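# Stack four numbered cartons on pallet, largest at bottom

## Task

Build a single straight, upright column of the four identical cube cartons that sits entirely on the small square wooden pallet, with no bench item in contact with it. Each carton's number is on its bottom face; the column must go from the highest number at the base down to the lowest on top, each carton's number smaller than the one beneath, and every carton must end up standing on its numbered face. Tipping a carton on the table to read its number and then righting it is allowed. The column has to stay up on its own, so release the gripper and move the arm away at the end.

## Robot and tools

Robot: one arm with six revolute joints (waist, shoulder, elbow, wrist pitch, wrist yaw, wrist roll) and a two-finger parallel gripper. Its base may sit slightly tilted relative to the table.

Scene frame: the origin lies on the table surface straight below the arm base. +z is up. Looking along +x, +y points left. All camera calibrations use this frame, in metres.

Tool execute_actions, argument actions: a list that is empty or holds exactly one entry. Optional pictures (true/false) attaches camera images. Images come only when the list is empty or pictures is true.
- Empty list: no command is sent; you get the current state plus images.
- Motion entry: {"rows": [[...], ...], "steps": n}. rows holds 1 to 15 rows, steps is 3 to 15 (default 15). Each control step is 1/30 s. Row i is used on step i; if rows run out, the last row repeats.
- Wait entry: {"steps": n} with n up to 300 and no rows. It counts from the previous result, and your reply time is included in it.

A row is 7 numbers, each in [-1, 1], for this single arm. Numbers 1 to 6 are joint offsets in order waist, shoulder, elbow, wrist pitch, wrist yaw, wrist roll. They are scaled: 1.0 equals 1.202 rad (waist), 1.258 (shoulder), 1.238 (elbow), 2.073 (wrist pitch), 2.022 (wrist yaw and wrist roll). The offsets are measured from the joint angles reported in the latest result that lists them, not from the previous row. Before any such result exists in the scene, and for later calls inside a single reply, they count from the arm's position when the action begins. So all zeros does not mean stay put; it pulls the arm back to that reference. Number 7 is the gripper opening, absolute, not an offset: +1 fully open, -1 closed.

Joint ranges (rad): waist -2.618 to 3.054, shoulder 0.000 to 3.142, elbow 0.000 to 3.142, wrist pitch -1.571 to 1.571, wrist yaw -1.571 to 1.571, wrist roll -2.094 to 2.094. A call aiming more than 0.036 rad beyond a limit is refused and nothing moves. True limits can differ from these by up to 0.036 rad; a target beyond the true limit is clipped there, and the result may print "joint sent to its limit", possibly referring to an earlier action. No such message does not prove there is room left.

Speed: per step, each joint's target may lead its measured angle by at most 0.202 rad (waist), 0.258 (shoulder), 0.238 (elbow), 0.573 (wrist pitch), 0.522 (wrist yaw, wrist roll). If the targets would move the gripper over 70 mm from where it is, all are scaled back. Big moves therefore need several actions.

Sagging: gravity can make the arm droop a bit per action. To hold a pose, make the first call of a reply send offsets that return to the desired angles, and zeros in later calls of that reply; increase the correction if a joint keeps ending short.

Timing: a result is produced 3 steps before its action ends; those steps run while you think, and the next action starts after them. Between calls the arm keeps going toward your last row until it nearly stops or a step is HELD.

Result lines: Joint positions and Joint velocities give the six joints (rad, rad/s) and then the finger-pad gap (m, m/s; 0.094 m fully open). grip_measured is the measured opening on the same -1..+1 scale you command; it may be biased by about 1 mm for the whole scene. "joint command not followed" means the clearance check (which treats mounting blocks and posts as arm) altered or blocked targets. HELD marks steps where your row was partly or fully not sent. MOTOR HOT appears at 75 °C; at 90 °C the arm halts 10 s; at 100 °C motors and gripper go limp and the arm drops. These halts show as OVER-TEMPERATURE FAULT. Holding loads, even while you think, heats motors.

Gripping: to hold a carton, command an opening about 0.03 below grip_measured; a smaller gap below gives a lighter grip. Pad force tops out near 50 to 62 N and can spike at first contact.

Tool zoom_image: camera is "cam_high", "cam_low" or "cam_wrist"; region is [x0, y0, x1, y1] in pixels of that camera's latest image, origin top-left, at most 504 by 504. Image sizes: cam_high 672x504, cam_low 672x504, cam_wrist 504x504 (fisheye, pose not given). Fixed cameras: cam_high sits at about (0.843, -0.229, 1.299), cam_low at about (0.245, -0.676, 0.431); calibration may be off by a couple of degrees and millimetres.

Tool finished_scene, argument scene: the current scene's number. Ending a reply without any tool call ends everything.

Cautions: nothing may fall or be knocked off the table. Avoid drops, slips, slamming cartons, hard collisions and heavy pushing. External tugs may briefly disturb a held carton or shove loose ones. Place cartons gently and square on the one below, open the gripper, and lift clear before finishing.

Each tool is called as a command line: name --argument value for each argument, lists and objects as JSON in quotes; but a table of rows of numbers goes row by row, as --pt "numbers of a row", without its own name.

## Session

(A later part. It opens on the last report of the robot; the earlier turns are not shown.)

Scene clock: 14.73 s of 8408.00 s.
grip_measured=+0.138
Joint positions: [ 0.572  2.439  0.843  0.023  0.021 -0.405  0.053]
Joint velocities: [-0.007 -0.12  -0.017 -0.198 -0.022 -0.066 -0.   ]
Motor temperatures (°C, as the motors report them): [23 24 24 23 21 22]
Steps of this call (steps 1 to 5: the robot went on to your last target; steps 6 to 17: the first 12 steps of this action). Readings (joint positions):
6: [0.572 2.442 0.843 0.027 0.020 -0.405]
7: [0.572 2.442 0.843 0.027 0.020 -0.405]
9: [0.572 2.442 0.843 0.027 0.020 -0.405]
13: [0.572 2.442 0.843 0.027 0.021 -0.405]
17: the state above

execute_actions --actions '[{"rows": [[0,-0.14,-0.008,-0.08,0,0,0.09],[0,-0.165,-0.012,-0.095,0,0,0.09],[0,-0.19,-0.016,-0.11,0,0,0.09],[0,-0.215,-0.02,-0.125,0.03,0,0.09],[-0.01,-0.24,-0.023,-0.14,0.08,0,0.09],[-0.025,-0.265,-0.026,-0.155,0.14,0,0.09],[-0.04,-0.29,-0.028,-0.168,0.2,0,0.09],[-0.055,-0.31,-0.03,-0.18,0.26,0,0.09],[-0.07,-0.325,-0.03,-0.188,0.32,0,0.09],[-0.085,-0.335,-0.03,-0.193,0.38,0,0.09],[-0.10,-0.34,-0.03,-0.195,0.44,0,0.09],[-0.115,-0.34,-0.03,-0.195,0.5,0,0.09],[-0.13,-0.34,-0.03,-0.195,0.56,0,0.09],[-0.14,-0.34,-0.03,-0.195,0.61,0,0.09],[-0.15,-0.34,-0.03,-0.195,0.65,0,0.09]], "steps": 15}]'

execute_actions --actions '[{"steps": 12}]' --pictures true

zoom_image --camera "cam_low" --region '[140, 90, 320, 270]'

Scene clock: 15.37 s of 8408.00 s.
grip_measured=+0.138
Joint positions: [ 0.478  2.037  0.823 -0.292  0.564 -0.405  0.053]
Joint velocities: [-0.584 -0.305  0.007 -0.315  2.762 -0.051 -0.   ]
Motor temperatures (°C, as the motors report them): [23 24 24 22 21 22]
Steps of this call (steps 1 to 3: the last 3 steps of your previous action; steps 4 to 7: the robot went on to your last target; steps 8 to 19: the first 12 steps of this action). Readings (joint positions):
8: [0.572 2.302 0.843 -0.066 0.021 -0.405]
9: [0.572 2.291 0.843 -0.081 0.021 -0.405]
11: [0.572 2.253 0.839 -0.126 0.028 -0.405]
15: [0.554 2.127 0.824 -0.231 0.217 -0.405]
19: the state above

Scene clock: 15.77 s of 8408.00 s.
grip_measured=+0.139
Joint positions: [ 0.385  2.027  0.823 -0.36   1.247 -0.406  0.053]
Joint velocities: [ 0.017 -0.027  0.002  0.007  0.403  0.037  0.001]
Motor temperatures (°C, as the motors report them): [23 24 24 22 21 22]
Kept back: nothing.
Steps of this call (steps 1 to 3: the last 3 steps of your previous action; steps 4 to 12: the robot went on to your last target). Readings (joint positions):
1: [0.457 2.030 0.823 -0.301 0.661 -0.405]
2: [0.436 2.027 0.823 -0.310 0.760 -0.405]
4: [0.402 2.027 0.823 -0.330 0.948 -0.405]
8: [0.385 2.027 0.823 -0.354 1.166 -0.405]
12: the state above

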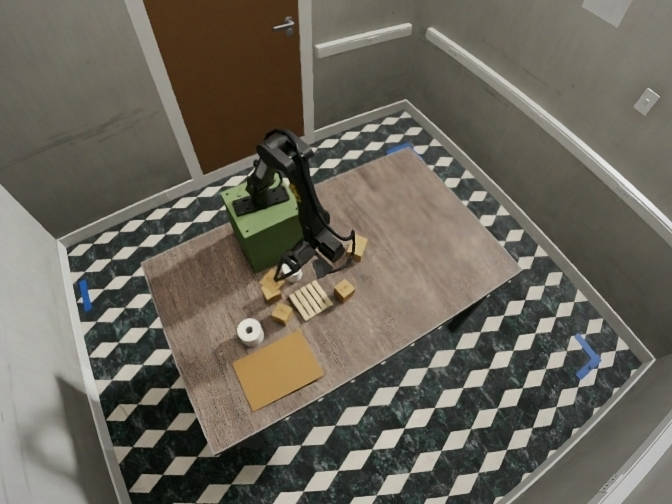

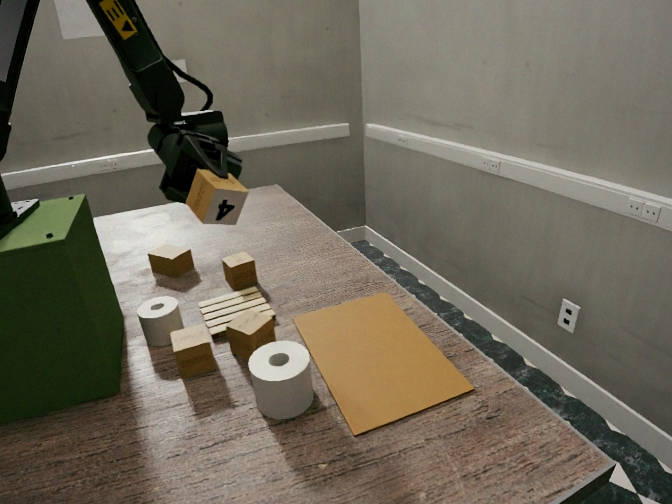

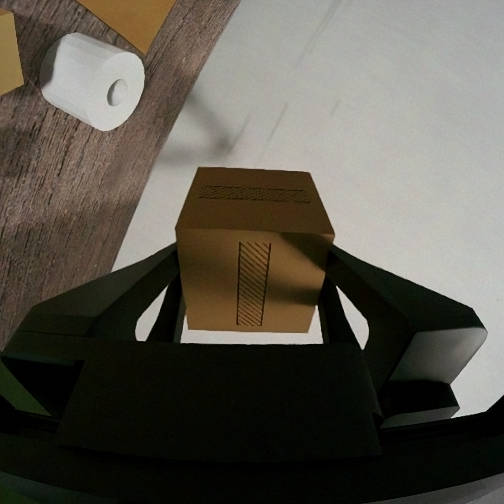

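Region (140, 90, 320, 270) of cam_low's 672x504 image, scaled by 2.800, with more detail than that image has.

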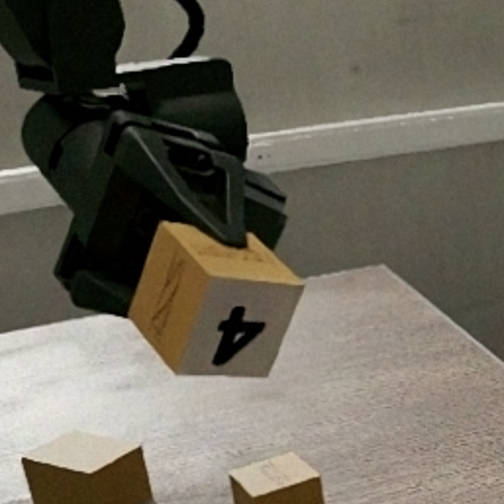

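execute_actions --actions '[{"rows": [[0.015,0,0,0,-0.05,0,0.09],[0.03,0,0,0,-0.11,0,0.09],[0.05,0,0,0,-0.17,0,0.09],[0.07,0,0,0,-0.23,0,0.09],[0.09,0,0,0,-0.29,0,0.09],[0.11,0,0,0,-0.35,0,0.09],[0.13,0.01,0,0.01,-0.41,0,0.09],[0.15,0.03,0,0.025,-0.47,0,0.09],[0.17,0.05,0,0.04,-0.53,0,0.09],[0.185,0.075,0.005,0.055,-0.58,0,0.09],[0.198,0.10,0.01,0.07,-0.605,0,0.09],[0.208,0.125,0.012,0.085,-0.614,0,0.09],[0.215,0.15,0.015,0.10,-0.614,0,0.09],[0.22,0.175,0.017,0.115,-0.614,0,0.09],[0.22,0.20,0.02,0.13,-0.614,0,0.09]], "steps": 15}]'

execute_actions --actions '[{"steps": 9}]'

Scene clock: 16.37 s of 8408.00 s.
grip_measured=+0.139
Joint positions: [ 0.604  2.102  0.823 -0.283  0.358 -0.406  0.053]
Joint velocities: [ 0.525  0.891 -0.007  0.784 -2.44   0.022  0.001]
Motor temperatures (°C, as the motors report them): [23 24 24 22 21 22]
Steps of this call (steps 1 to 6: the robot went on to your last target; steps 7 to 18: the first 12 steps of this action). Readings (joint positions):
7: [0.386 2.027 0.823 -0.363 1.264 -0.406]
8: [0.389 2.027 0.823 -0.363 1.221 -0.406]
10: [0.412 2.027 0.823 -0.363 1.088 -0.406]
14: [0.511 2.031 0.823 -0.358 0.722 -0.406]
18: the state above

Scene clock: 16.67 s of 8408.00 s.
grip_measured=+0.139
Joint positions: [ 0.654  2.29   0.823 -0.152  0.052 -0.406  0.053]
Joint velocities: [ 0.002 -0.012 -0.012  0.418 -0.183  0.037 -0.   ]
Motor temperatures (°C, as the motors report them): [23 24 24 23 21 22]
Kept back: nothing.
Steps of this call (steps 1 to 3: the last 3 steps of your previous action; steps 4 to 9: the robot went on to your last target). Readings (joint positions):
1: [0.621 2.136 0.823 -0.256 0.284 -0.406]
2: [0.636 2.173 0.823 -0.230 0.225 -0.406]
4: [0.652 2.243 0.823 -0.184 0.140 -0.406]
8: [0.654 2.290 0.823 -0.160 0.062 -0.406]
9: the state above

execute_actions --actions '[{"rows": [[0,0.012,0.02,0.04,-0.023,0,0.09],[0,0.024,0.022,0.05,-0.023,0,0.09],[0,0.038,0.024,0.058,-0.023,0,0.09],[0,0.052,0.026,0.066,-0.023,0,0.09],[0,0.066,0.028,0.074,-0.023,0,0.09],[0,0.079,0.03,0.081,-0.023,0,0.09],[0,0.09,0.032,0.087,-0.023,0,0.09],[0,0.099,0.033,0.092,-0.023,0,0.09],[0,0.107,0.034,0.095,-0.023,0,0.09],[0,0.113,0.034,0.097,-0.023,0,0.09],[0,0.118,0.034,0.097,-0.023,0,0.09],[0,0.121,0.034,0.097,-0.023,0,0.09],[0,0.123,0.034,0.097,-0.023,0,0.09]], "steps": 15}]'

execute_actions --actions '[{"steps": 9}]'

Scene clock: 17.20 s of 8408.00 s.
grip_measured=+0.139
Joint positions: [ 0.654  2.425  0.844  0.003  0.02  -0.406  0.053]
Joint velocities: [-0.002  0.217 -0.007  0.081  0.007 -0.051 -0.   ]
Motor temperatures (°C, as the motors report them): [23 24 24 23 21 22]
Steps of this call (steps 1 to 4: the robot went on to your last target; steps 5 to 16: the first 12 steps of this action). Readings (joint positions):
5: [0.654 2.290 0.823 -0.119 0.028 -0.406]
6: [0.654 2.292 0.823 -0.112 0.026 -0.406]
8: [0.654 2.308 0.828 -0.087 0.024 -0.406]
12: [0.654 2.375 0.843 -0.027 0.020 -0.406]
16: the state above

Scene clock: 17.50 s of 8408.00 s.
grip_measured=+0.139
Joint positions: [ 0.654  2.436  0.844  0.023  0.019 -0.406  0.053]
Joint velocities: [ 0.002 -0.017  0.007  0.022 -0.037 -0.007 -0.001]
Motor temperatures (°C, as the motors report them): [23 24 24 23 21 22]
Kept back: nothing.
Steps of this call (steps 1 to 3: the last 3 steps of your previous action; steps 4 to 9: the robot went on to your last target). Readings (joint positions):
1: [0.654 2.431 0.844 0.006 0.020 -0.406]
2: [0.654 2.435 0.844 0.008 0.019 -0.406]
4: [0.654 2.436 0.844 0.011 0.019 -0.406]
8: [0.654 2.436 0.844 0.022 0.019 -0.406]
9: the state above

execute_actions --actions '[{"rows": [[0,0.004,0.015,0.01,0,0,0.35],[0,0.004,0.015,0.01,0,0,0.6],[0,0.004,0.015,0.01,0,0,0.7],[0,0,0.015,0.01,0,0,0.7],[0,-0.025,0.01,-0.01,0,0,0.7],[0,-0.05,0.0,-0.03,0,0,0.7],[0,-0.08,-0.01,-0.045,0,0,0.7],[0,-0.11,-0.02,-0.06,0,0,0.7],[0,-0.14,-0.028,-0.076,0,0,0.7],[0,-0.17,-0.036,-0.092,0,0,0.7],[-0.01,-0.20,-0.044,-0.108,0,0,0.7],[-0.03,-0.23,-0.05,-0.124,0,0,0.7],[-0.06,-0.255,-0.056,-0.138,0,0,0.7],[-0.10,-0.275,-0.06,-0.147,0,0,0.7],[-0.15,-0.29,-0.062,-0.152,0,0,0.7]], "steps": 15}]'

Scene clock: 18.33 s of 8408.00 s.
grip_measured=+0.698
Joint positions: [ 0.65   2.239  0.81  -0.114  0.019 -0.406  0.08 ]
Joint velocities: [-0.125 -1.263 -0.183 -0.667  0.022 -0.007 -0.001]
Motor temperatures (°C, as the motors report them): [23 24 24 23 21 22]
Steps of this call (steps 1 to 13: the robot went on to your last target; steps 14 to 25: the first 12 steps of this action). Readings (joint positions):
14: [0.654 2.436 0.844 0.027 0.019 -0.406]
15: [0.654 2.436 0.844 0.027 0.019 -0.406]
17: [0.654 2.436 0.844 0.027 0.019 -0.406]
21: [0.654 2.397 0.839 -0.019 0.019 -0.406]
25: the state above

execute_actions --actions '[{"rows": [[-0.20,-0.134,-0.037,-0.086,0,0,0.7],[-0.255,-0.134,-0.04,-0.086,0,0,0.7],[-0.31,-0.134,-0.043,-0.086,0,0,0.7],[-0.365,-0.134,-0.046,-0.086,0,0,0.7],[-0.42,-0.134,-0.048,-0.086,0,0,0.7],[-0.475,-0.134,-0.05,-0.086,0,0.01,0.7],[-0.53,-0.134,-0.052,-0.086,0,0.01,0.7],[-0.58,-0.134,-0.054,-0.086,0,0.02,0.7],[-0.625,-0.134,-0.054,-0.08,0,0.02,0.7],[-0.665,-0.125,-0.054,-0.065,0,0.02,0.7],[-0.70,-0.105,-0.054,-0.05,0,0.02,0.7],[-0.725,-0.08,-0.054,-0.033,0,0.02,0.7],[-0.742,-0.055,-0.054,-0.016,0,0.02,0.7],[-0.752,-0.035,-0.054,0.0,0,0.02,0.7],[-0.757,-0.025,-0.054,0.011,0,0.02,0.7]], "steps": 15}]'

execute_actions --actions '[{"steps": 14}]' --pictures true

Scene clock: 18.97 s of 8408.00 s.
grip_measured=+0.698
Joint positions: [-0.172  2.085  0.773 -0.24   0.023 -0.381  0.08 ]
Joint velocities: [-1.228  0.261  0.007  0.462  0.095  0.125 -0.002]
Motor temperatures (°C, as the motors report them): [23 24 24 23 21 22]
Steps of this call (steps 1 to 3: the last 3 steps of your previous action; steps 4 to 7: the robot went on to your last target; steps 8 to 19: the first 12 steps of this action). Readings (joint positions):
8: [0.450 2.076 0.795 -0.226 0.024 -0.406]
9: [0.431 2.076 0.790 -0.234 0.020 -0.406]
11: [0.347 2.076 0.780 -0.247 0.012 -0.406]
15: [0.065 2.076 0.773 -0.255 0.014 -0.397]
19: the state above

Scene clock: 19.43 s of 8408.00 s.
grip_measured=+0.698
Joint positions: [-0.265  2.205  0.753 -0.122  0.028 -0.373  0.08 ]
Joint velocities: [-0.002 -0.017  0.002  0.051 -0.007 -0.007  0.   ]
Motor temperatures (°C, as the motors report them): [23 24 24 23 21 22]
Kept back: nothing.
Steps of this call (steps 1 to 3: the last 3 steps of your previous action; steps 4 to 14: the robot went on to your last target). Readings (joint positions):
1: [-0.209 2.100 0.773 -0.221 0.025 -0.378]
2: [-0.237 2.122 0.773 -0.199 0.027 -0.377]
4: [-0.264 2.171 0.772 -0.162 0.028 -0.374]
8: [-0.265 2.205 0.755 -0.142 0.028 -0.373]
14: the state above

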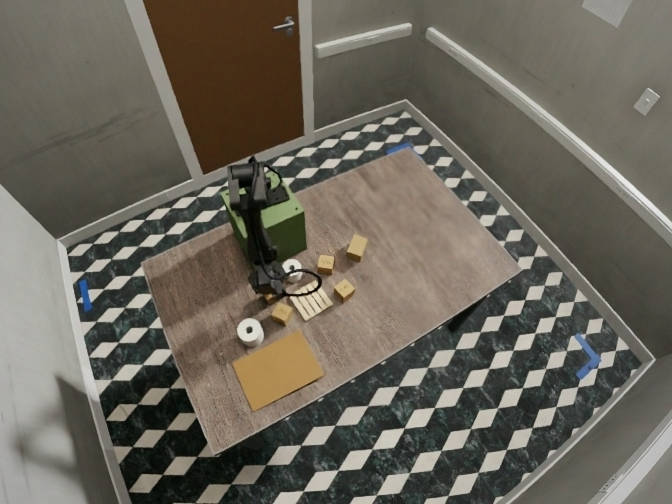

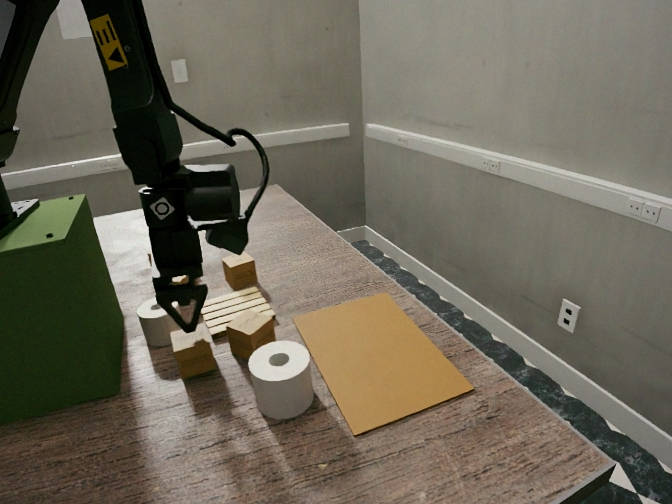

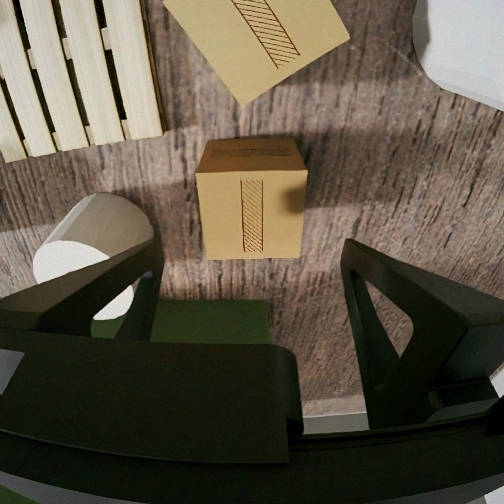

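execute_actions --actions '[{"rows": [[0,0.012,0.018,0.015,-0.008,-0.01,0.65],[0,0.028,0.02,0.025,-0.008,-0.015,0.6],[0,0.046,0.023,0.035,-0.008,-0.015,0.6],[0,0.066,0.026,0.045,-0.008,-0.015,0.6],[0,0.086,0.03,0.055,-0.008,-0.015,0.6],[0,0.106,0.035,0.065,-0.008,-0.015,0.6],[0,0.126,0.04,0.075,-0.008,-0.015,0.6],[0,0.144,0.045,0.083,-0.008,-0.015,0.6],[0,0.16,0.05,0.09,-0.008,-0.015,0.6],[0,0.173,0.054,0.096,-0.008,-0.015,0.6],[0,0.183,0.057,0.10,-0.008,-0.015,0.6],[0,0.19,0.059,0.103,-0.008,-0.015,0.6],[0,0.195,0.06,0.105,-0.008,-0.015,0.6],[0,0.198,0.06,0.105,-0.008,-0.015,0.6]], "steps": 15}]'

execute_actions --actions '[{"steps": 10}]' --pictures true

Scene clock: 20.03 s of 8408.00 s.
grip_measured=+0.602
Joint positions: [-0.265  2.415  0.797  0.02   0.025 -0.394  0.075]
Joint velocities: [-0.002  0.447  0.056  0.33   0.022 -0.037 -0.001]
Motor temperatures (°C, as the motors report them): [23 24 24 23 21 22]
Steps of this call (steps 1 to 6: the robot went on to your last target; steps 7 to 18: the first 12 steps of this action). Readings (joint positions):
7: [-0.265 2.205 0.753 -0.115 0.028 -0.375]
8: [-0.265 2.207 0.753 -0.112 0.027 -0.379]
10: [-0.265 2.227 0.758 -0.093 0.026 -0.385]
14: [-0.265 2.326 0.781 -0.031 0.025 -0.392]
18: the state above

Scene clock: 20.37 s of 8408.00 s.
grip_measured=+0.602
Joint positions: [-0.265  2.444  0.806  0.067  0.025 -0.396  0.075]
Joint velocities: [-0.027  0.002  0.012  0.022 -0.051  0.022 -0.001]
Motor temperatures (°C, as the motors report them): [23 24 24 23 21 22]
Kept back: nothing.
Steps of this call (steps 1 to 3: the last 3 steps of your previous action; steps 4 to 10: the robot went on to your last target). Readings (joint positions):
1: [-0.265 2.428 0.799 0.029 0.025 -0.395]
2: [-0.265 2.437 0.800 0.036 0.025 -0.395]
4: [-0.265 2.444 0.800 0.045 0.025 -0.396]
8: [-0.265 2.444 0.805 0.061 0.025 -0.396]
10: the state above

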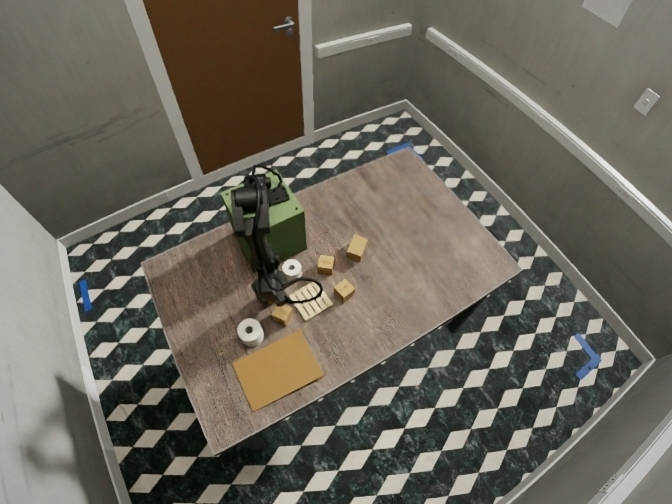

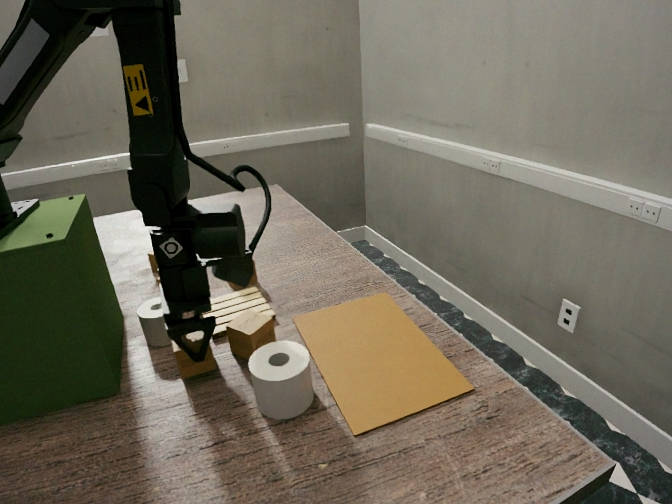

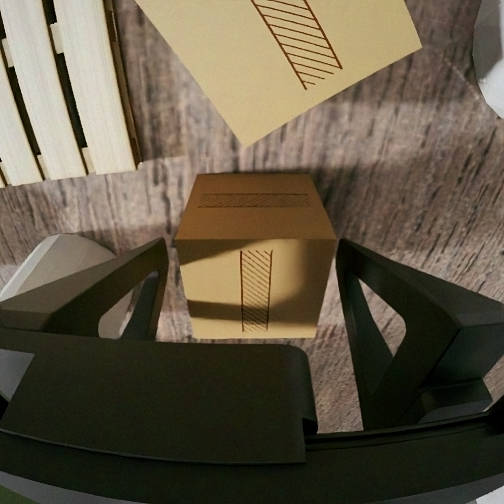

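execute_actions --actions '[{"rows": [[0,0,0.015,0.01,0,0,0.45],[0,0,0.015,0.01,0,0,0.33],[0,0,0.015,0.01,0,0,0.25],[0,0,0.015,0.01,0,0,0.2],[0,0,0.015,0.01,0,0,0.15],[0,0,0.015,0.01,0,0,0.11],[0,0,0.015,0.01,0,0,0.09],[0,0,0.015,0.01,0,0,0.09],[0,0,0.015,0.01,0,0,0.09],[0,0,0.015,0.01,0,0,0.09],[0,-0.02,0.012,-0.005,0,0,0.09],[0,-0.04,0.005,-0.02,0,0,0.09],[0,-0.065,-0.002,-0.035,0,0,0.09],[0,-0.09,-0.01,-0.05,0,0,0.09],[0,-0.115,-0.017,-0.065,0,0,0.09]], "steps": 15}]'

Scene clock: 21.07 s of 8408.00 s.
grip_measured=+0.136
Joint positions: [-0.265  2.441  0.807  0.068  0.025 -0.396  0.053]
Joint velocities: [ 0.007 -0.12  -0.007 -0.227  0.066  0.037 -0.   ]
Motor temperatures (°C, as the motors report them): [23 24 24 23 21 22]
Steps of this call (steps 1 to 9: the robot went on to your last target; steps 10 to 21: the first 12 steps of this action). Readings (joint positions):
10: [-0.265 2.444 0.807 0.073 0.025 -0.396]
11: [-0.265 2.444 0.807 0.073 0.025 -0.396]
13: [-0.265 2.444 0.807 0.073 0.025 -0.396]
17: [-0.265 2.444 0.807 0.073 0.025 -0.396]
21: the state above

execute_actions --actions '[{"rows": [[0,-0.14,-0.024,-0.08,0,0,0.09],[0,-0.165,-0.03,-0.095,0.02,0,0.09],[0,-0.19,-0.035,-0.11,0.06,0,0.09],[0,-0.215,-0.04,-0.122,0.11,0,0.09],[0,-0.24,-0.043,-0.134,0.17,0,0.09],[0,-0.26,-0.045,-0.145,0.23,0,0.09],[0,-0.275,-0.045,-0.153,0.29,0,0.09],[0,-0.285,-0.045,-0.158,0.35,0,0.09],[0,-0.29,-0.045,-0.16,0.41,0,0.09],[0,-0.29,-0.045,-0.16,0.47,0,0.09],[0,-0.29,-0.045,-0.16,0.53,0,0.09],[0,-0.29,-0.045,-0.16,0.58,0,0.09],[0,-0.29,-0.045,-0.16,0.62,0,0.09],[0,-0.29,-0.045,-0.16,0.64,0,0.09]], "steps": 15}]'

execute_actions --actions '[{"steps": 9}]' --pictures true

zoom_image --camera "cam_low" --region '[30, 150, 250, 370]'

Scene clock: 21.63 s of 8408.00 s.
grip_measured=+0.136
Joint positions: [-0.265  2.094  0.769 -0.205  0.742 -0.396  0.053]
Joint velocities: [-0.007 -0.017 -0.017 -0.256  2.835 -0.007 -0.   ]
Motor temperatures (°C, as the motors report them): [23 24 24 23 21 22]
Steps of this call (steps 1 to 3: the last 3 steps of your previous action; steps 4 to 5: the robot went on to your last target; steps 6 to 17: the first 12 steps of this action). Readings (joint positions):
6: [-0.265 2.320 0.801 -0.022 0.025 -0.396]
7: [-0.265 2.298 0.800 -0.035 0.030 -0.396]
9: [-0.265 2.246 0.791 -0.070 0.079 -0.396]
13: [-0.265 2.134 0.770 -0.162 0.355 -0.396]
17: the state above

Scene clock: 21.93 s of 8408.00 s.
grip_measured=+0.136
Joint positions: [-0.265  2.094  0.769 -0.242  1.217 -0.397  0.053]
Joint velocities: [ 0.002  0.007 -0.007 -0.007  0.491  0.007 -0.001]
Motor temperatures (°C, as the motors report them): [23 24 24 23 21 22]
Kept back: nothing.
Steps of this call (steps 1 to 3: the last 3 steps of your previous action; steps 4 to 9: the robot went on to your last target). Readings (joint positions):
1: [-0.265 2.094 0.769 -0.212 0.839 -0.396]
2: [-0.265 2.094 0.769 -0.221 0.929 -0.396]
4: [-0.265 2.094 0.769 -0.231 1.064 -0.396]
8: [-0.265 2.094 0.769 -0.241 1.199 -0.396]
9: the state above

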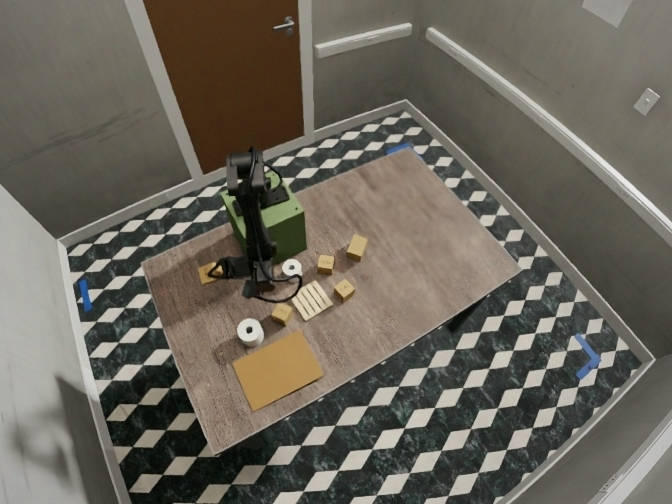

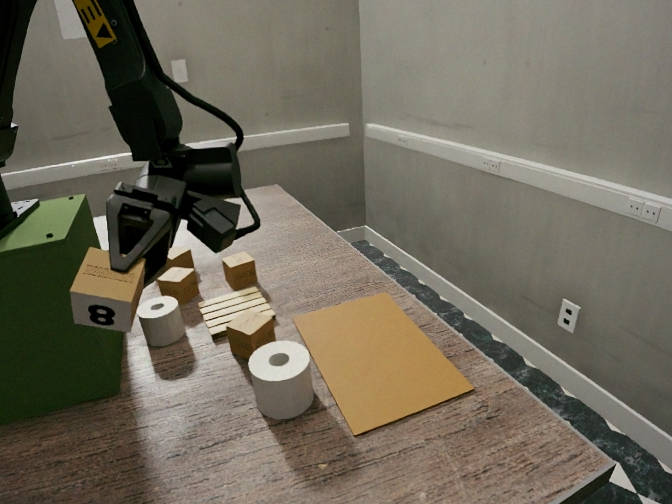

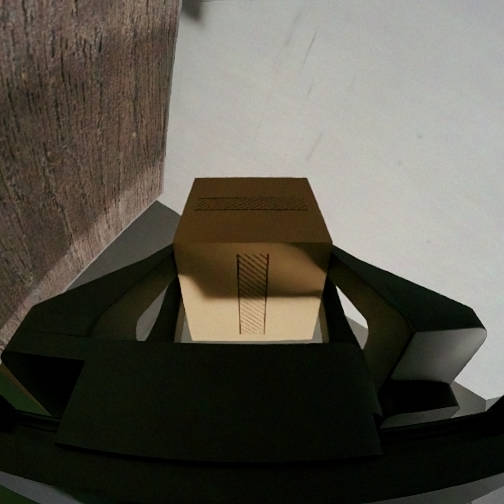

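Region (30, 150, 250, 370) of cam_low's 672x504 image, scaled by 2.291, with more detail than that image has.

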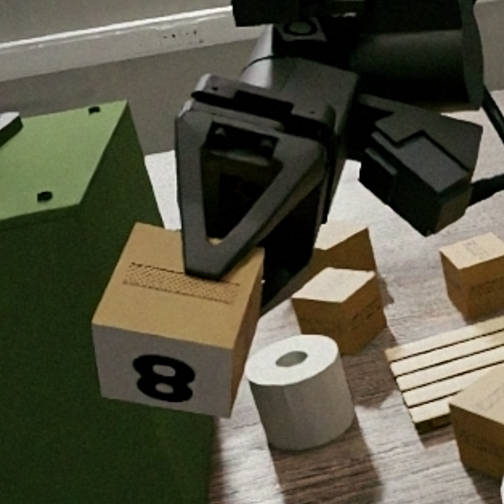

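execute_actions --actions '[{"rows": [[0.01,0.005,0.02,0,-0.05,0.01,0.09],[0.03,0.012,0.04,-0.006,-0.11,0.03,0.09],[0.055,0.022,0.06,-0.013,-0.17,0.05,0.09],[0.085,0.034,0.085,-0.02,-0.23,0.07,0.09],[0.115,0.046,0.11,-0.028,-0.29,0.09,0.09],[0.145,0.058,0.135,-0.036,-0.35,0.11,0.09],[0.175,0.07,0.16,-0.044,-0.41,0.13,0.09],[0.205,0.082,0.185,-0.052,-0.47,0.15,0.09],[0.235,0.094,0.208,-0.06,-0.53,0.17,0.09],[0.262,0.106,0.23,-0.067,-0.57,0.185,0.09],[0.286,0.116,0.248,-0.073,-0.59,0.195,0.09],[0.306,0.125,0.262,-0.078,-0.6,0.2,0.09],[0.321,0.132,0.272,-0.081,-0.6,0.2,0.09],[0.331,0.136,0.279,-0.083,-0.6,0.2,0.09],[0.337,0.138,0.283,-0.083,-0.6,0.2,0.09]], "steps": 15}]'

execute_actions --actions '[{"steps": 10}]'

Scene clock: 22.77 s of 8408.00 s.
grip_measured=+0.136
Joint positions: [ 0.017  2.204  1.014 -0.313  0.444 -0.15   0.053]
Joint velocities: [ 0.921  0.379  0.745 -0.198 -2.264  0.652 -0.001]
Motor temperatures (°C, as the motors report them): [23 24 24 23 21 22]
Steps of this call (steps 1 to 13: the robot went on to your last target; steps 14 to 25: the first 12 steps of this action). Readings (joint positions):
14: [-0.265 2.094 0.769 -0.246 1.256 -0.396]
15: [-0.263 2.094 0.773 -0.249 1.208 -0.388]
17: [-0.237 2.105 0.800 -0.266 1.071 -0.354]
21: [-0.116 2.154 0.905 -0.287 0.752 -0.258]
25: the state above

Scene clock: 23.10 s of 8408.00 s.
grip_measured=+0.136
Joint positions: [ 0.153  2.256  1.101 -0.379  0.046 -0.018  0.053]
Joint velocities: [-0.085  0.007 -0.012 -0.212 -0.256  0.007 -0.001]
Motor temperatures (°C, as the motors report them): [23 24 24 23 21 22]
Kept back: nothing.
Steps of this call (steps 1 to 3: the last 3 steps of your previous action; steps 4 to 10: the robot went on to your last target). Readings (joint positions):
1: [0.049 2.217 1.039 -0.321 0.367 -0.124]
2: [0.081 2.230 1.064 -0.330 0.295 -0.100]
4: [0.132 2.249 1.095 -0.339 0.183 -0.065]
8: [0.159 2.255 1.101 -0.366 0.068 -0.027]
10: the state above

execute_actions --actions '[{"rows": [[-0.01,0.012,0.018,0.0,-0.02,0.012,0.09],[-0.01,0.025,0.018,0.01,-0.02,0.012,0.09],[-0.01,0.04,0.018,0.02,-0.02,0.012,0.09],[-0.01,0.055,0.019,0.028,-0.02,0.012,0.09],[-0.01,0.07,0.019,0.036,-0.02,0.012,0.09],[-0.01,0.082,0.02,0.042,-0.02,0.012,0.09],[-0.01,0.091,0.02,0.046,-0.02,0.012,0.09],[-0.01,0.098,0.02,0.049,-0.02,0.012,0.09],[-0.01,0.103,0.02,0.05,-0.02,0.012,0.09]], "steps": 15}]'

execute_actions --actions '[{"steps": 6}]' --pictures true

zoom_image --camera "cam_low" --region '[170, 220, 310, 360]'

Scene clock: 23.63 s of 8408.00 s.
grip_measured=+0.136
Joint positions: [ 0.146  2.389  1.101 -0.32   0.016 -0.     0.053]
Joint velocities: [ 0.007  0.095 -0.002  0.007  0.022 -0.051 -0.   ]
Motor temperatures (°C, as the motors report them): [23 24 24 23 21 22]
Steps of this call (steps 1 to 4: the robot went on to your last target; steps 5 to 16: the first 12 steps of this action). Readings (joint positions):
5: [0.146 2.257 1.101 -0.392 0.025 -0.005]
6: [0.146 2.259 1.101 -0.391 0.023 -0.004]
8: [0.146 2.274 1.101 -0.374 0.020 -0.003]
12: [0.146 2.343 1.101 -0.329 0.017 -0.001]
16: the state above

Scene clock: 23.83 s of 8408.00 s.
grip_measured=+0.136
Joint positions: [ 0.146  2.39   1.101 -0.304  0.015 -0.     0.053]
Joint velocities: [-0.012 -0.017 -0.007  0.007  0.037 -0.037 -0.001]
Motor temperatures (°C, as the motors report them): [23 24 24 23 21 22]
Kept back: nothing.
Steps of this call (steps 1 to 3: the last 3 steps of your previous action; steps 4 to 6: the robot went on to your last target). Readings (joint positions):
1: [0.146 2.390 1.101 -0.319 0.015 -0.000]
2: [0.146 2.390 1.101 -0.318 0.015 -0.000]
4: [0.146 2.390 1.101 -0.308 0.015 -0.000]
6: the state above

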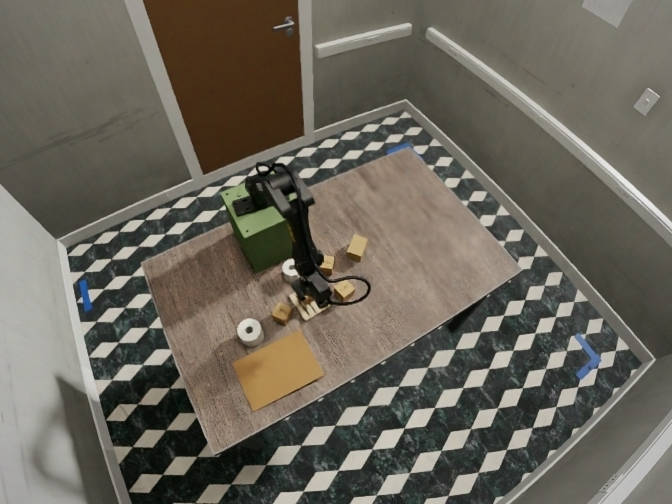

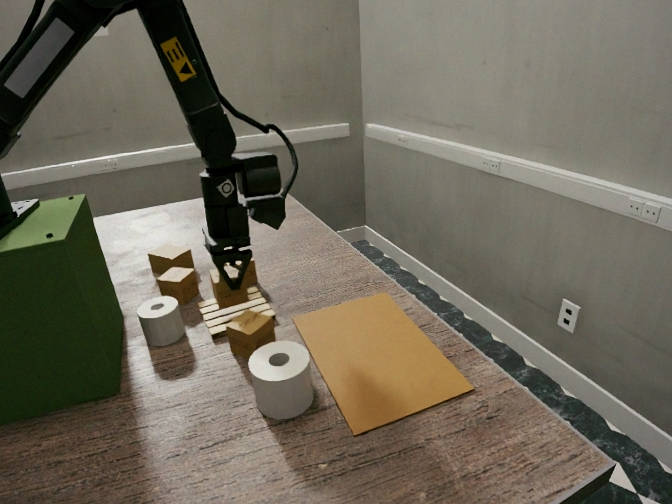

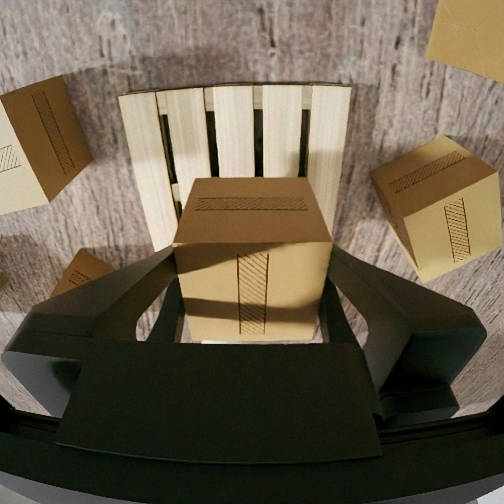

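Region (170, 220, 310, 360) of cam_low's 672x504 image, scaled by 3.600, with more detail than that image has.

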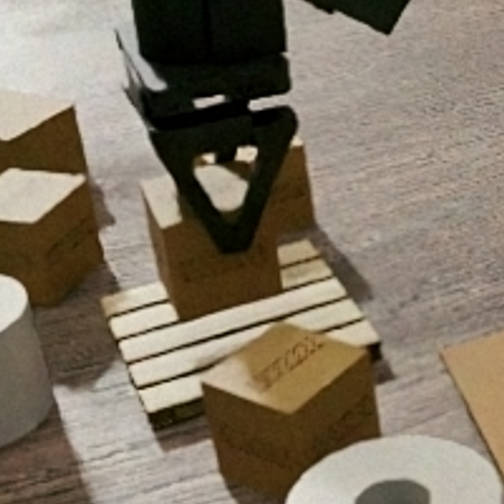

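execute_actions --actions '[{"rows": [[0.015,0.0,0.025,0.02,-0.005,0,0.09],[0.022,0.005,0.03,0.025,-0.005,0,0.09],[0.027,0.012,0.034,0.03,-0.005,0,0.09],[0.027,0.02,0.037,0.033,-0.005,0,0.09],[0.027,0.028,0.039,0.035,-0.005,0,0.09],[0.027,0.035,0.04,0.037,-0.005,0,0.09],[0.027,0.041,0.041,0.038,-0.005,0,0.09],[0.027,0.046,0.041,0.038,-0.005,0,0.09],[0.027,0.05,0.041,0.038,-0.005,0,0.09],[0.027,0.053,0.041,0.038,-0.005,0,0.09]], "steps": 15}]'

execute_actions --actions '[{"steps": 6}]' --pictures true

zoom_image --camera "cam_low" --region '[170, 220, 310, 360]'

Scene clock: 24.60 s of 8408.00 s.
grip_measured=+0.136
Joint positions: [ 0.175  2.443  1.132 -0.247  0.012 -0.     0.053]
Joint velocities: [-0.002  0.159 -0.017  0.022 -0.051  0.022 -0.001]
Motor temperatures (°C, as the motors report them): [23 24 24 23 21 22]
Steps of this call (steps 1 to 11: the robot went on to your last target; steps 12 to 23: the first 12 steps of this action). Readings (joint positions):
12: [0.147 2.390 1.101 -0.297 0.015 -0.000]
13: [0.149 2.390 1.101 -0.294 0.015 -0.000]
15: [0.159 2.393 1.109 -0.290 0.015 -0.000]
19: [0.174 2.418 1.130 -0.259 0.012 -0.000]
23: the state above

Scene clock: 24.80 s of 8408.00 s.
grip_measured=+0.136
Joint positions: [ 0.175  2.451  1.132 -0.246  0.012 -0.     0.053]
Joint velocities: [ 0.002 -0.002  0.012  0.095 -0.022  0.022 -0.002]
Motor temperatures (°C, as the motors report them): [23 24 24 23 21 22]
Kept back: nothing.
Steps of this call (steps 1 to 3: the last 3 steps of your previous action; steps 4 to 6: the robot went on to your last target). Readings (joint positions):
1: [0.175 2.447 1.132 -0.247 0.012 -0.000]
2: [0.175 2.449 1.132 -0.247 0.012 -0.000]
4: [0.175 2.451 1.132 -0.247 0.012 -0.000]
6: the state above

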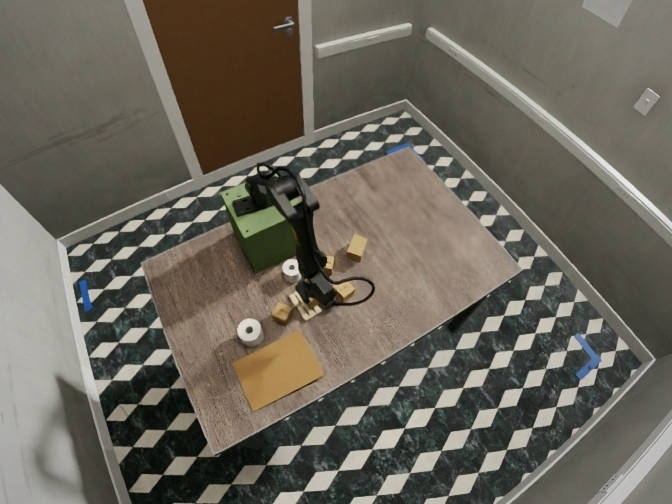

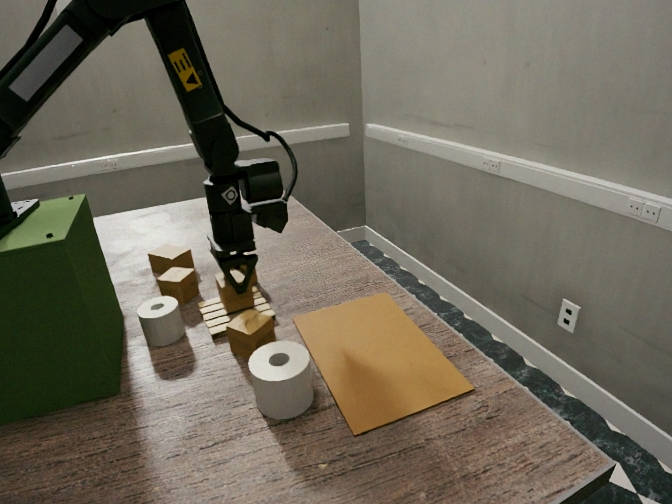

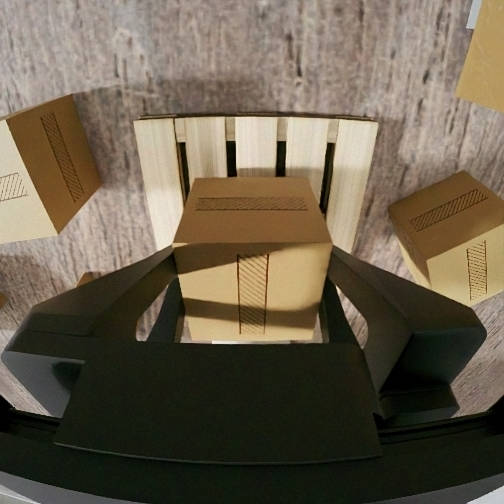

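Region (170, 220, 310, 360) of cam_low's 672x504 image, scaled by 3.600, with more detail than that image has.

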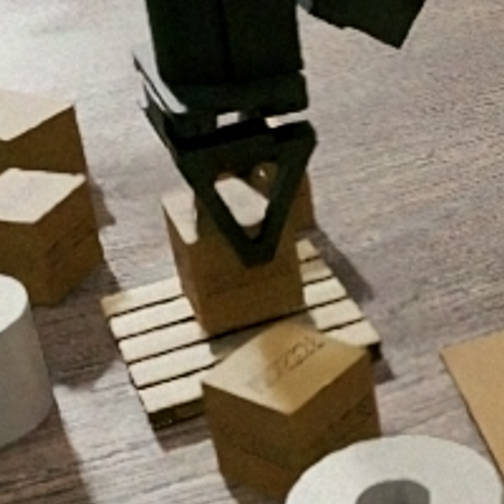

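execute_actions --actions '[{"rows": [[0,0.008,0.018,0.012,0,0,0.09],[0,0.011,0.018,0.013,0,0,0.09],[0,0.014,0.019,0.014,0,0,0.09],[0,0.017,0.019,0.016,0,0,0.09],[0,0.02,0.02,0.017,0,0,0.09],[0,0.022,0.02,0.018,0,0,0.09],[0,0.024,0.02,0.018,0,0,0.09],[0,0.026,0.02,0.018,0,0,0.09]], "steps": 15}]' --pictures true

zoom_image --camera "cam_low" --region '[170, 220, 310, 360]'

Scene clock: 25.40 s of 8408.00 s.
grip_measured=+0.136
Joint positions: [ 0.175  2.473  1.132 -0.232  0.012 -0.     0.053]
Joint velocities: [ 0.002  0.022 -0.032 -0.007 -0.051 -0.022 -0.   ]
Motor temperatures (°C, as the motors report them): [23 24 24 23 21 22]
Steps of this call (steps 1 to 6: the robot went on to your last target; steps 7 to 18: the first 12 steps of this action). Readings (joint positions):
7: [0.175 2.451 1.132 -0.246 0.012 -0.000]
8: [0.175 2.451 1.132 -0.246 0.012 -0.000]
10: [0.175 2.451 1.132 -0.244 0.012 -0.000]
14: [0.175 2.461 1.132 -0.233 0.012 -0.000]
18: the state above

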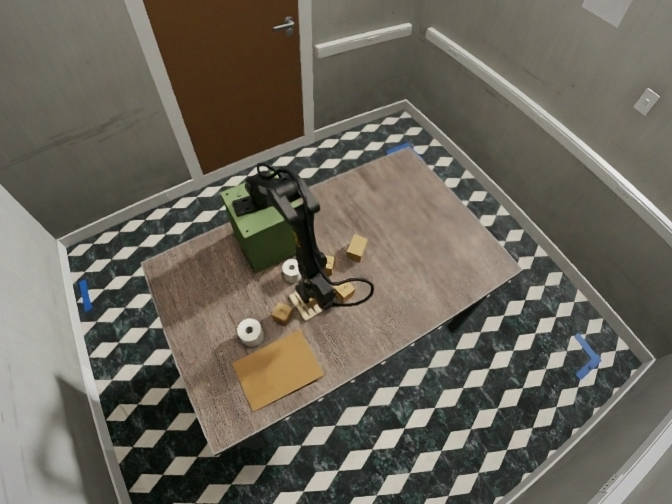

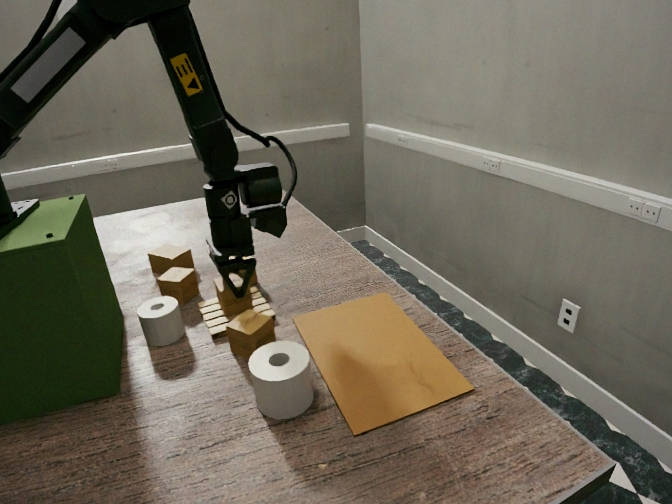

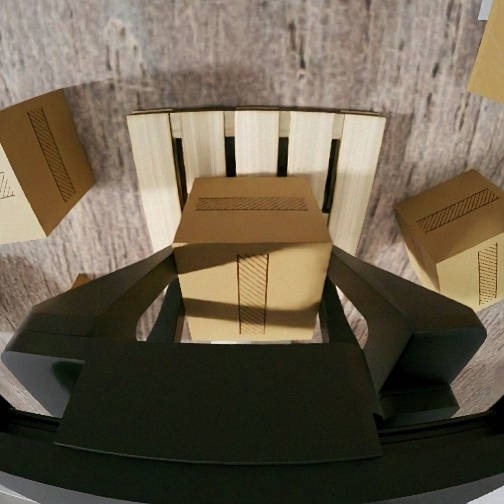

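Region (170, 220, 310, 360) of cam_low's 672x504 image, scaled by 3.600, with more detail than that image has.

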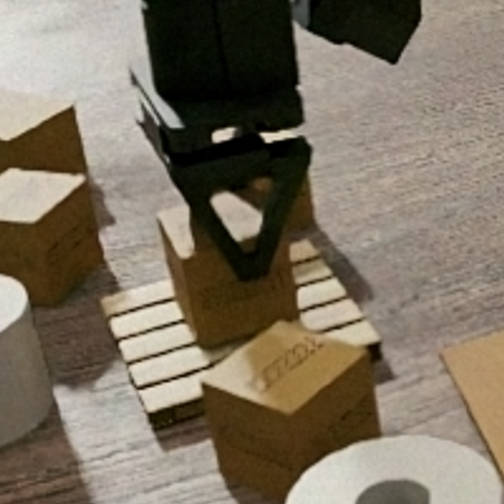

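execute_actions --actions '[{"rows": [[0,0.011,0.018,0.012,0,0,0.09],[0,0.013,0.018,0.012,0,0,0.09],[0,0.014,0.018,0.013,0,0,0.09],[0,0.015,0.018,0.013,0,0,0.09],[0,0.015,0.018,0.013,0,0,0.09],[0,0.015,0.018,0.013,0,0,0.09],[0,0.015,0.018,0.013,0,0,0.09],[0,0.015,0.018,0.013,0,0,0.09],[0,0.005,0.018,0.013,0,0,0.2],[0,0.005,0.018,0.013,0,0,0.4],[0,0.005,0.018,0.013,0,0,0.6],[0,0.005,0.018,0.013,0,0,0.7]], "steps": 15}]'

Scene clock: 25.93 s of 8408.00 s.
grip_measured=+0.641
Joint positions: [ 0.175  2.474  1.132 -0.228  0.012 -0.     0.077]
Joint velocities: [-0.007 -0.007 -0.002 -0.022 -0.022  0.037  0.115]
Motor temperatures (°C, as the motors report them): [23 24 24 23 21 22]
Steps of this call (steps 1 to 3: the last 3 steps of your previous action; step 4: the robot went on to your last target; steps 5 to 16: the first 12 steps of this action). Readings (joint positions):
5: [0.175 2.474 1.132 -0.231 0.012 -0.000]
6: [0.175 2.474 1.132 -0.231 0.012 -0.000]
8: [0.175 2.474 1.132 -0.230 0.012 -0.000]
12: [0.175 2.474 1.132 -0.229 0.012 -0.000]
16: the state above

execute_actions --actions '[{"rows": [[0,-0.02,0.01,-0.01,0,0,0.7],[0,-0.04,0.0,-0.022,0,0,0.7],[0,-0.06,-0.01,-0.034,0,0,0.7],[0,-0.08,-0.018,-0.044,0,0,0.7],[0,-0.10,-0.025,-0.054,0,0,0.7],[0,-0.115,-0.03,-0.06,0,0,0.7],[0,-0.125,-0.03,-0.064,0,0.02,0.7],[-0.02,-0.125,-0.02,-0.068,0,0.06,0.7],[-0.055,-0.125,0.0,-0.072,0,0.11,0.7],[-0.095,-0.12,0.015,-0.076,0,0.16,0.7],[-0.14,-0.11,0.03,-0.077,0,0.21,0.7],[-0.185,-0.10,0.042,-0.077,0,0.26,0.7],[-0.225,-0.088,0.052,-0.077,0,0.30,0.7],[-0.255,-0.076,0.058,-0.077,0,0.33,0.7],[-0.268,-0.069,0.06,-0.077,0,0.351,0.7]], "steps": 15}]'

execute_actions --actions '[{"steps": 14}]' --pictures true

Scene clock: 26.90 s of 8408.00 s.
grip_measured=+0.698
Joint positions: [ 0.086  2.333  1.141 -0.346 -0.002  0.231  0.08 ]
Joint velocities: [-1.253  0.056  0.374 -0.168 -0.066  1.941 -0.001]
Motor temperatures (°C, as the motors report them): [23 24 24 23 21 22]
Steps of this call (steps 1 to 3: the last 3 steps of your previous action; steps 4 to 15: the robot went on to your last target; steps 16 to 17: nothing new was sent; steps 18 to 29: the first 12 steps of this action). Readings (joint positions):
18: [0.175 2.474 1.132 -0.229 0.012 -0.000]
19: [0.175 2.472 1.132 -0.233 0.012 -0.000]
21: [0.175 2.452 1.129 -0.257 0.012 -0.000]
25: [0.174 2.361 1.111 -0.316 0.012 0.024]
29: the state above

Scene clock: 27.37 s of 8408.00 s.
grip_measured=+0.698
Joint positions: [-0.148  2.377  1.197 -0.37   0.013  0.681  0.08 ]
Joint velocities: [ 0.056 -0.017 -0.002  0.037 -0.022  0.242 -0.001]
Motor temperatures (°C, as the motors report them): [23 24 24 23 21 22]
Kept back: nothing.
Steps of this call (steps 1 to 3: the last 3 steps of your previous action; steps 4 to 14: the robot went on to your last target). Readings (joint positions):
1: [0.036 2.337 1.155 -0.349 -0.004 0.302]
2: [-0.019 2.342 1.170 -0.350 -0.004 0.371]
4: [-0.122 2.355 1.193 -0.350 0.003 0.491]
8: [-0.192 2.370 1.197 -0.359 0.020 0.620]
14: the state above

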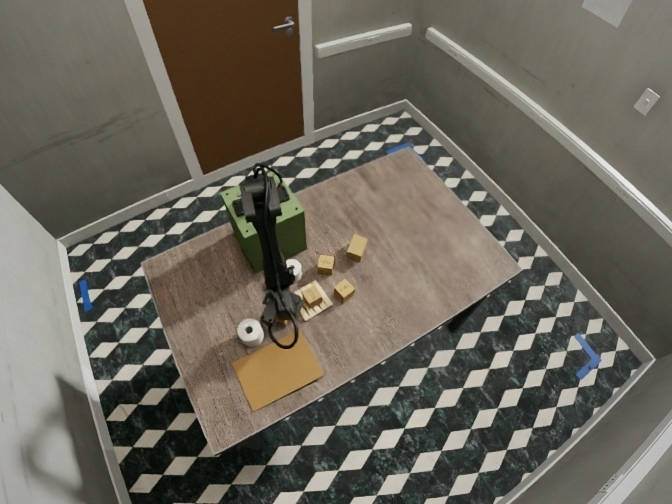

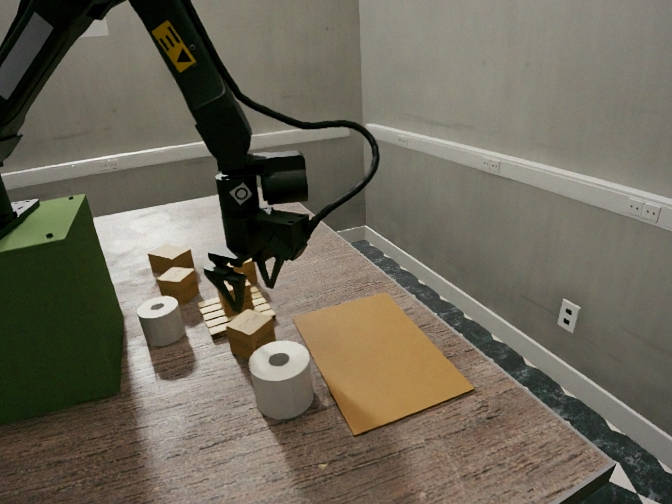

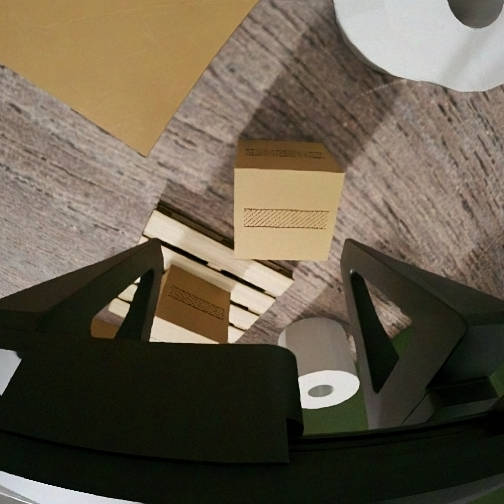

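execute_actions --actions '[{"rows": [[-0.01,0.005,-0.015,0.015,0.005,-0.005,0.7],[-0.018,0.012,-0.025,0.025,0.005,-0.005,0.7],[-0.024,0.022,-0.032,0.033,0.005,-0.005,0.7],[-0.027,0.032,-0.037,0.04,0.005,-0.005,0.7],[-0.027,0.042,-0.037,0.046,0.005,-0.005,0.7],[-0.027,0.05,-0.037,0.05,0.005,-0.005,0.7],[-0.027,0.056,-0.037,0.053,0.005,-0.005,0.7],[-0.027,0.06,-0.037,0.053,0.005,-0.005,0.7],[-0.027,0.062,-0.037,0.053,0.005,-0.005,0.7]], "steps": 15}]'

execute_actions --actions '[{"steps": 6}]' --pictures true

Scene clock: 28.10 s of 8408.00 s.
grip_measured=+0.698
Joint positions: [-0.177  2.451  1.163 -0.295  0.012  0.679  0.08 ]
Joint velocities: [ 0.007  0.071 -0.061  0.022  0.022  0.022  0.   ]
Motor temperatures (°C, as the motors report them): [23 24 24 23 21 22]
Steps of this call (steps 1 to 10: the robot went on to your last target; steps 11 to 22: the first 12 steps of this action). Readings (joint positions):
11: [-0.146 2.377 1.197 -0.369 0.012 0.697]
12: [-0.148 2.377 1.194 -0.363 0.012 0.693]
14: [-0.156 2.380 1.184 -0.342 0.012 0.687]
18: [-0.175 2.420 1.173 -0.303 0.012 0.681]
22: the state above

Scene clock: 28.30 s of 8408.00 s.
grip_measured=+0.698
Joint positions: [-0.177  2.452  1.161 -0.286  0.012  0.678  0.08 ]
Joint velocities: [-0.017 -0.002 -0.007  0.051  0.007 -0.051  0.001]
Motor temperatures (°C, as the motors report them): [23 24 24 23 21 22]
Kept back: nothing.
Steps of this call (steps 1 to 3: the last 3 steps of your previous action; steps 4 to 6: the robot went on to your last target). Readings (joint positions):
1: [-0.177 2.452 1.161 -0.295 0.012 0.679]
2: [-0.177 2.452 1.161 -0.295 0.012 0.679]
4: [-0.177 2.452 1.161 -0.290 0.012 0.678]
6: the state above

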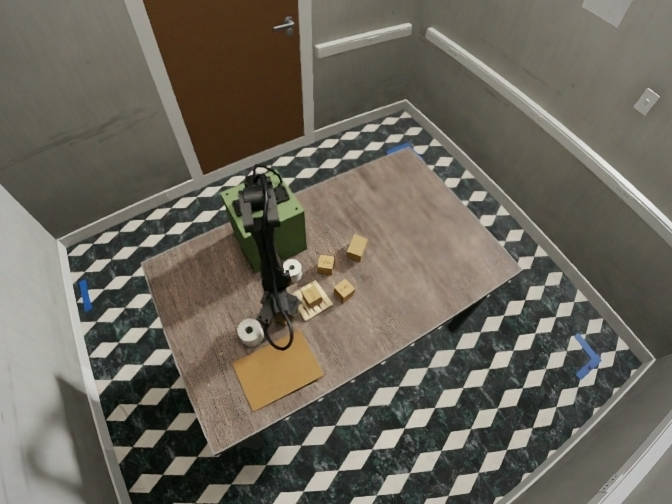

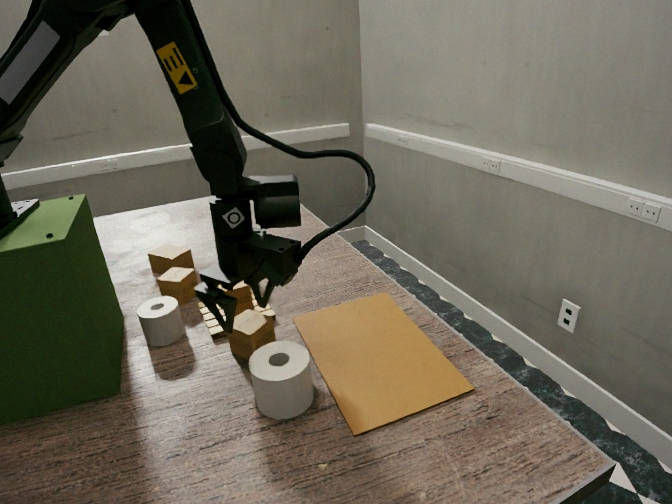

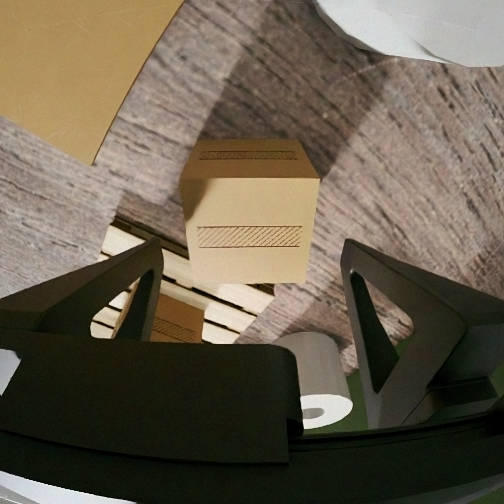

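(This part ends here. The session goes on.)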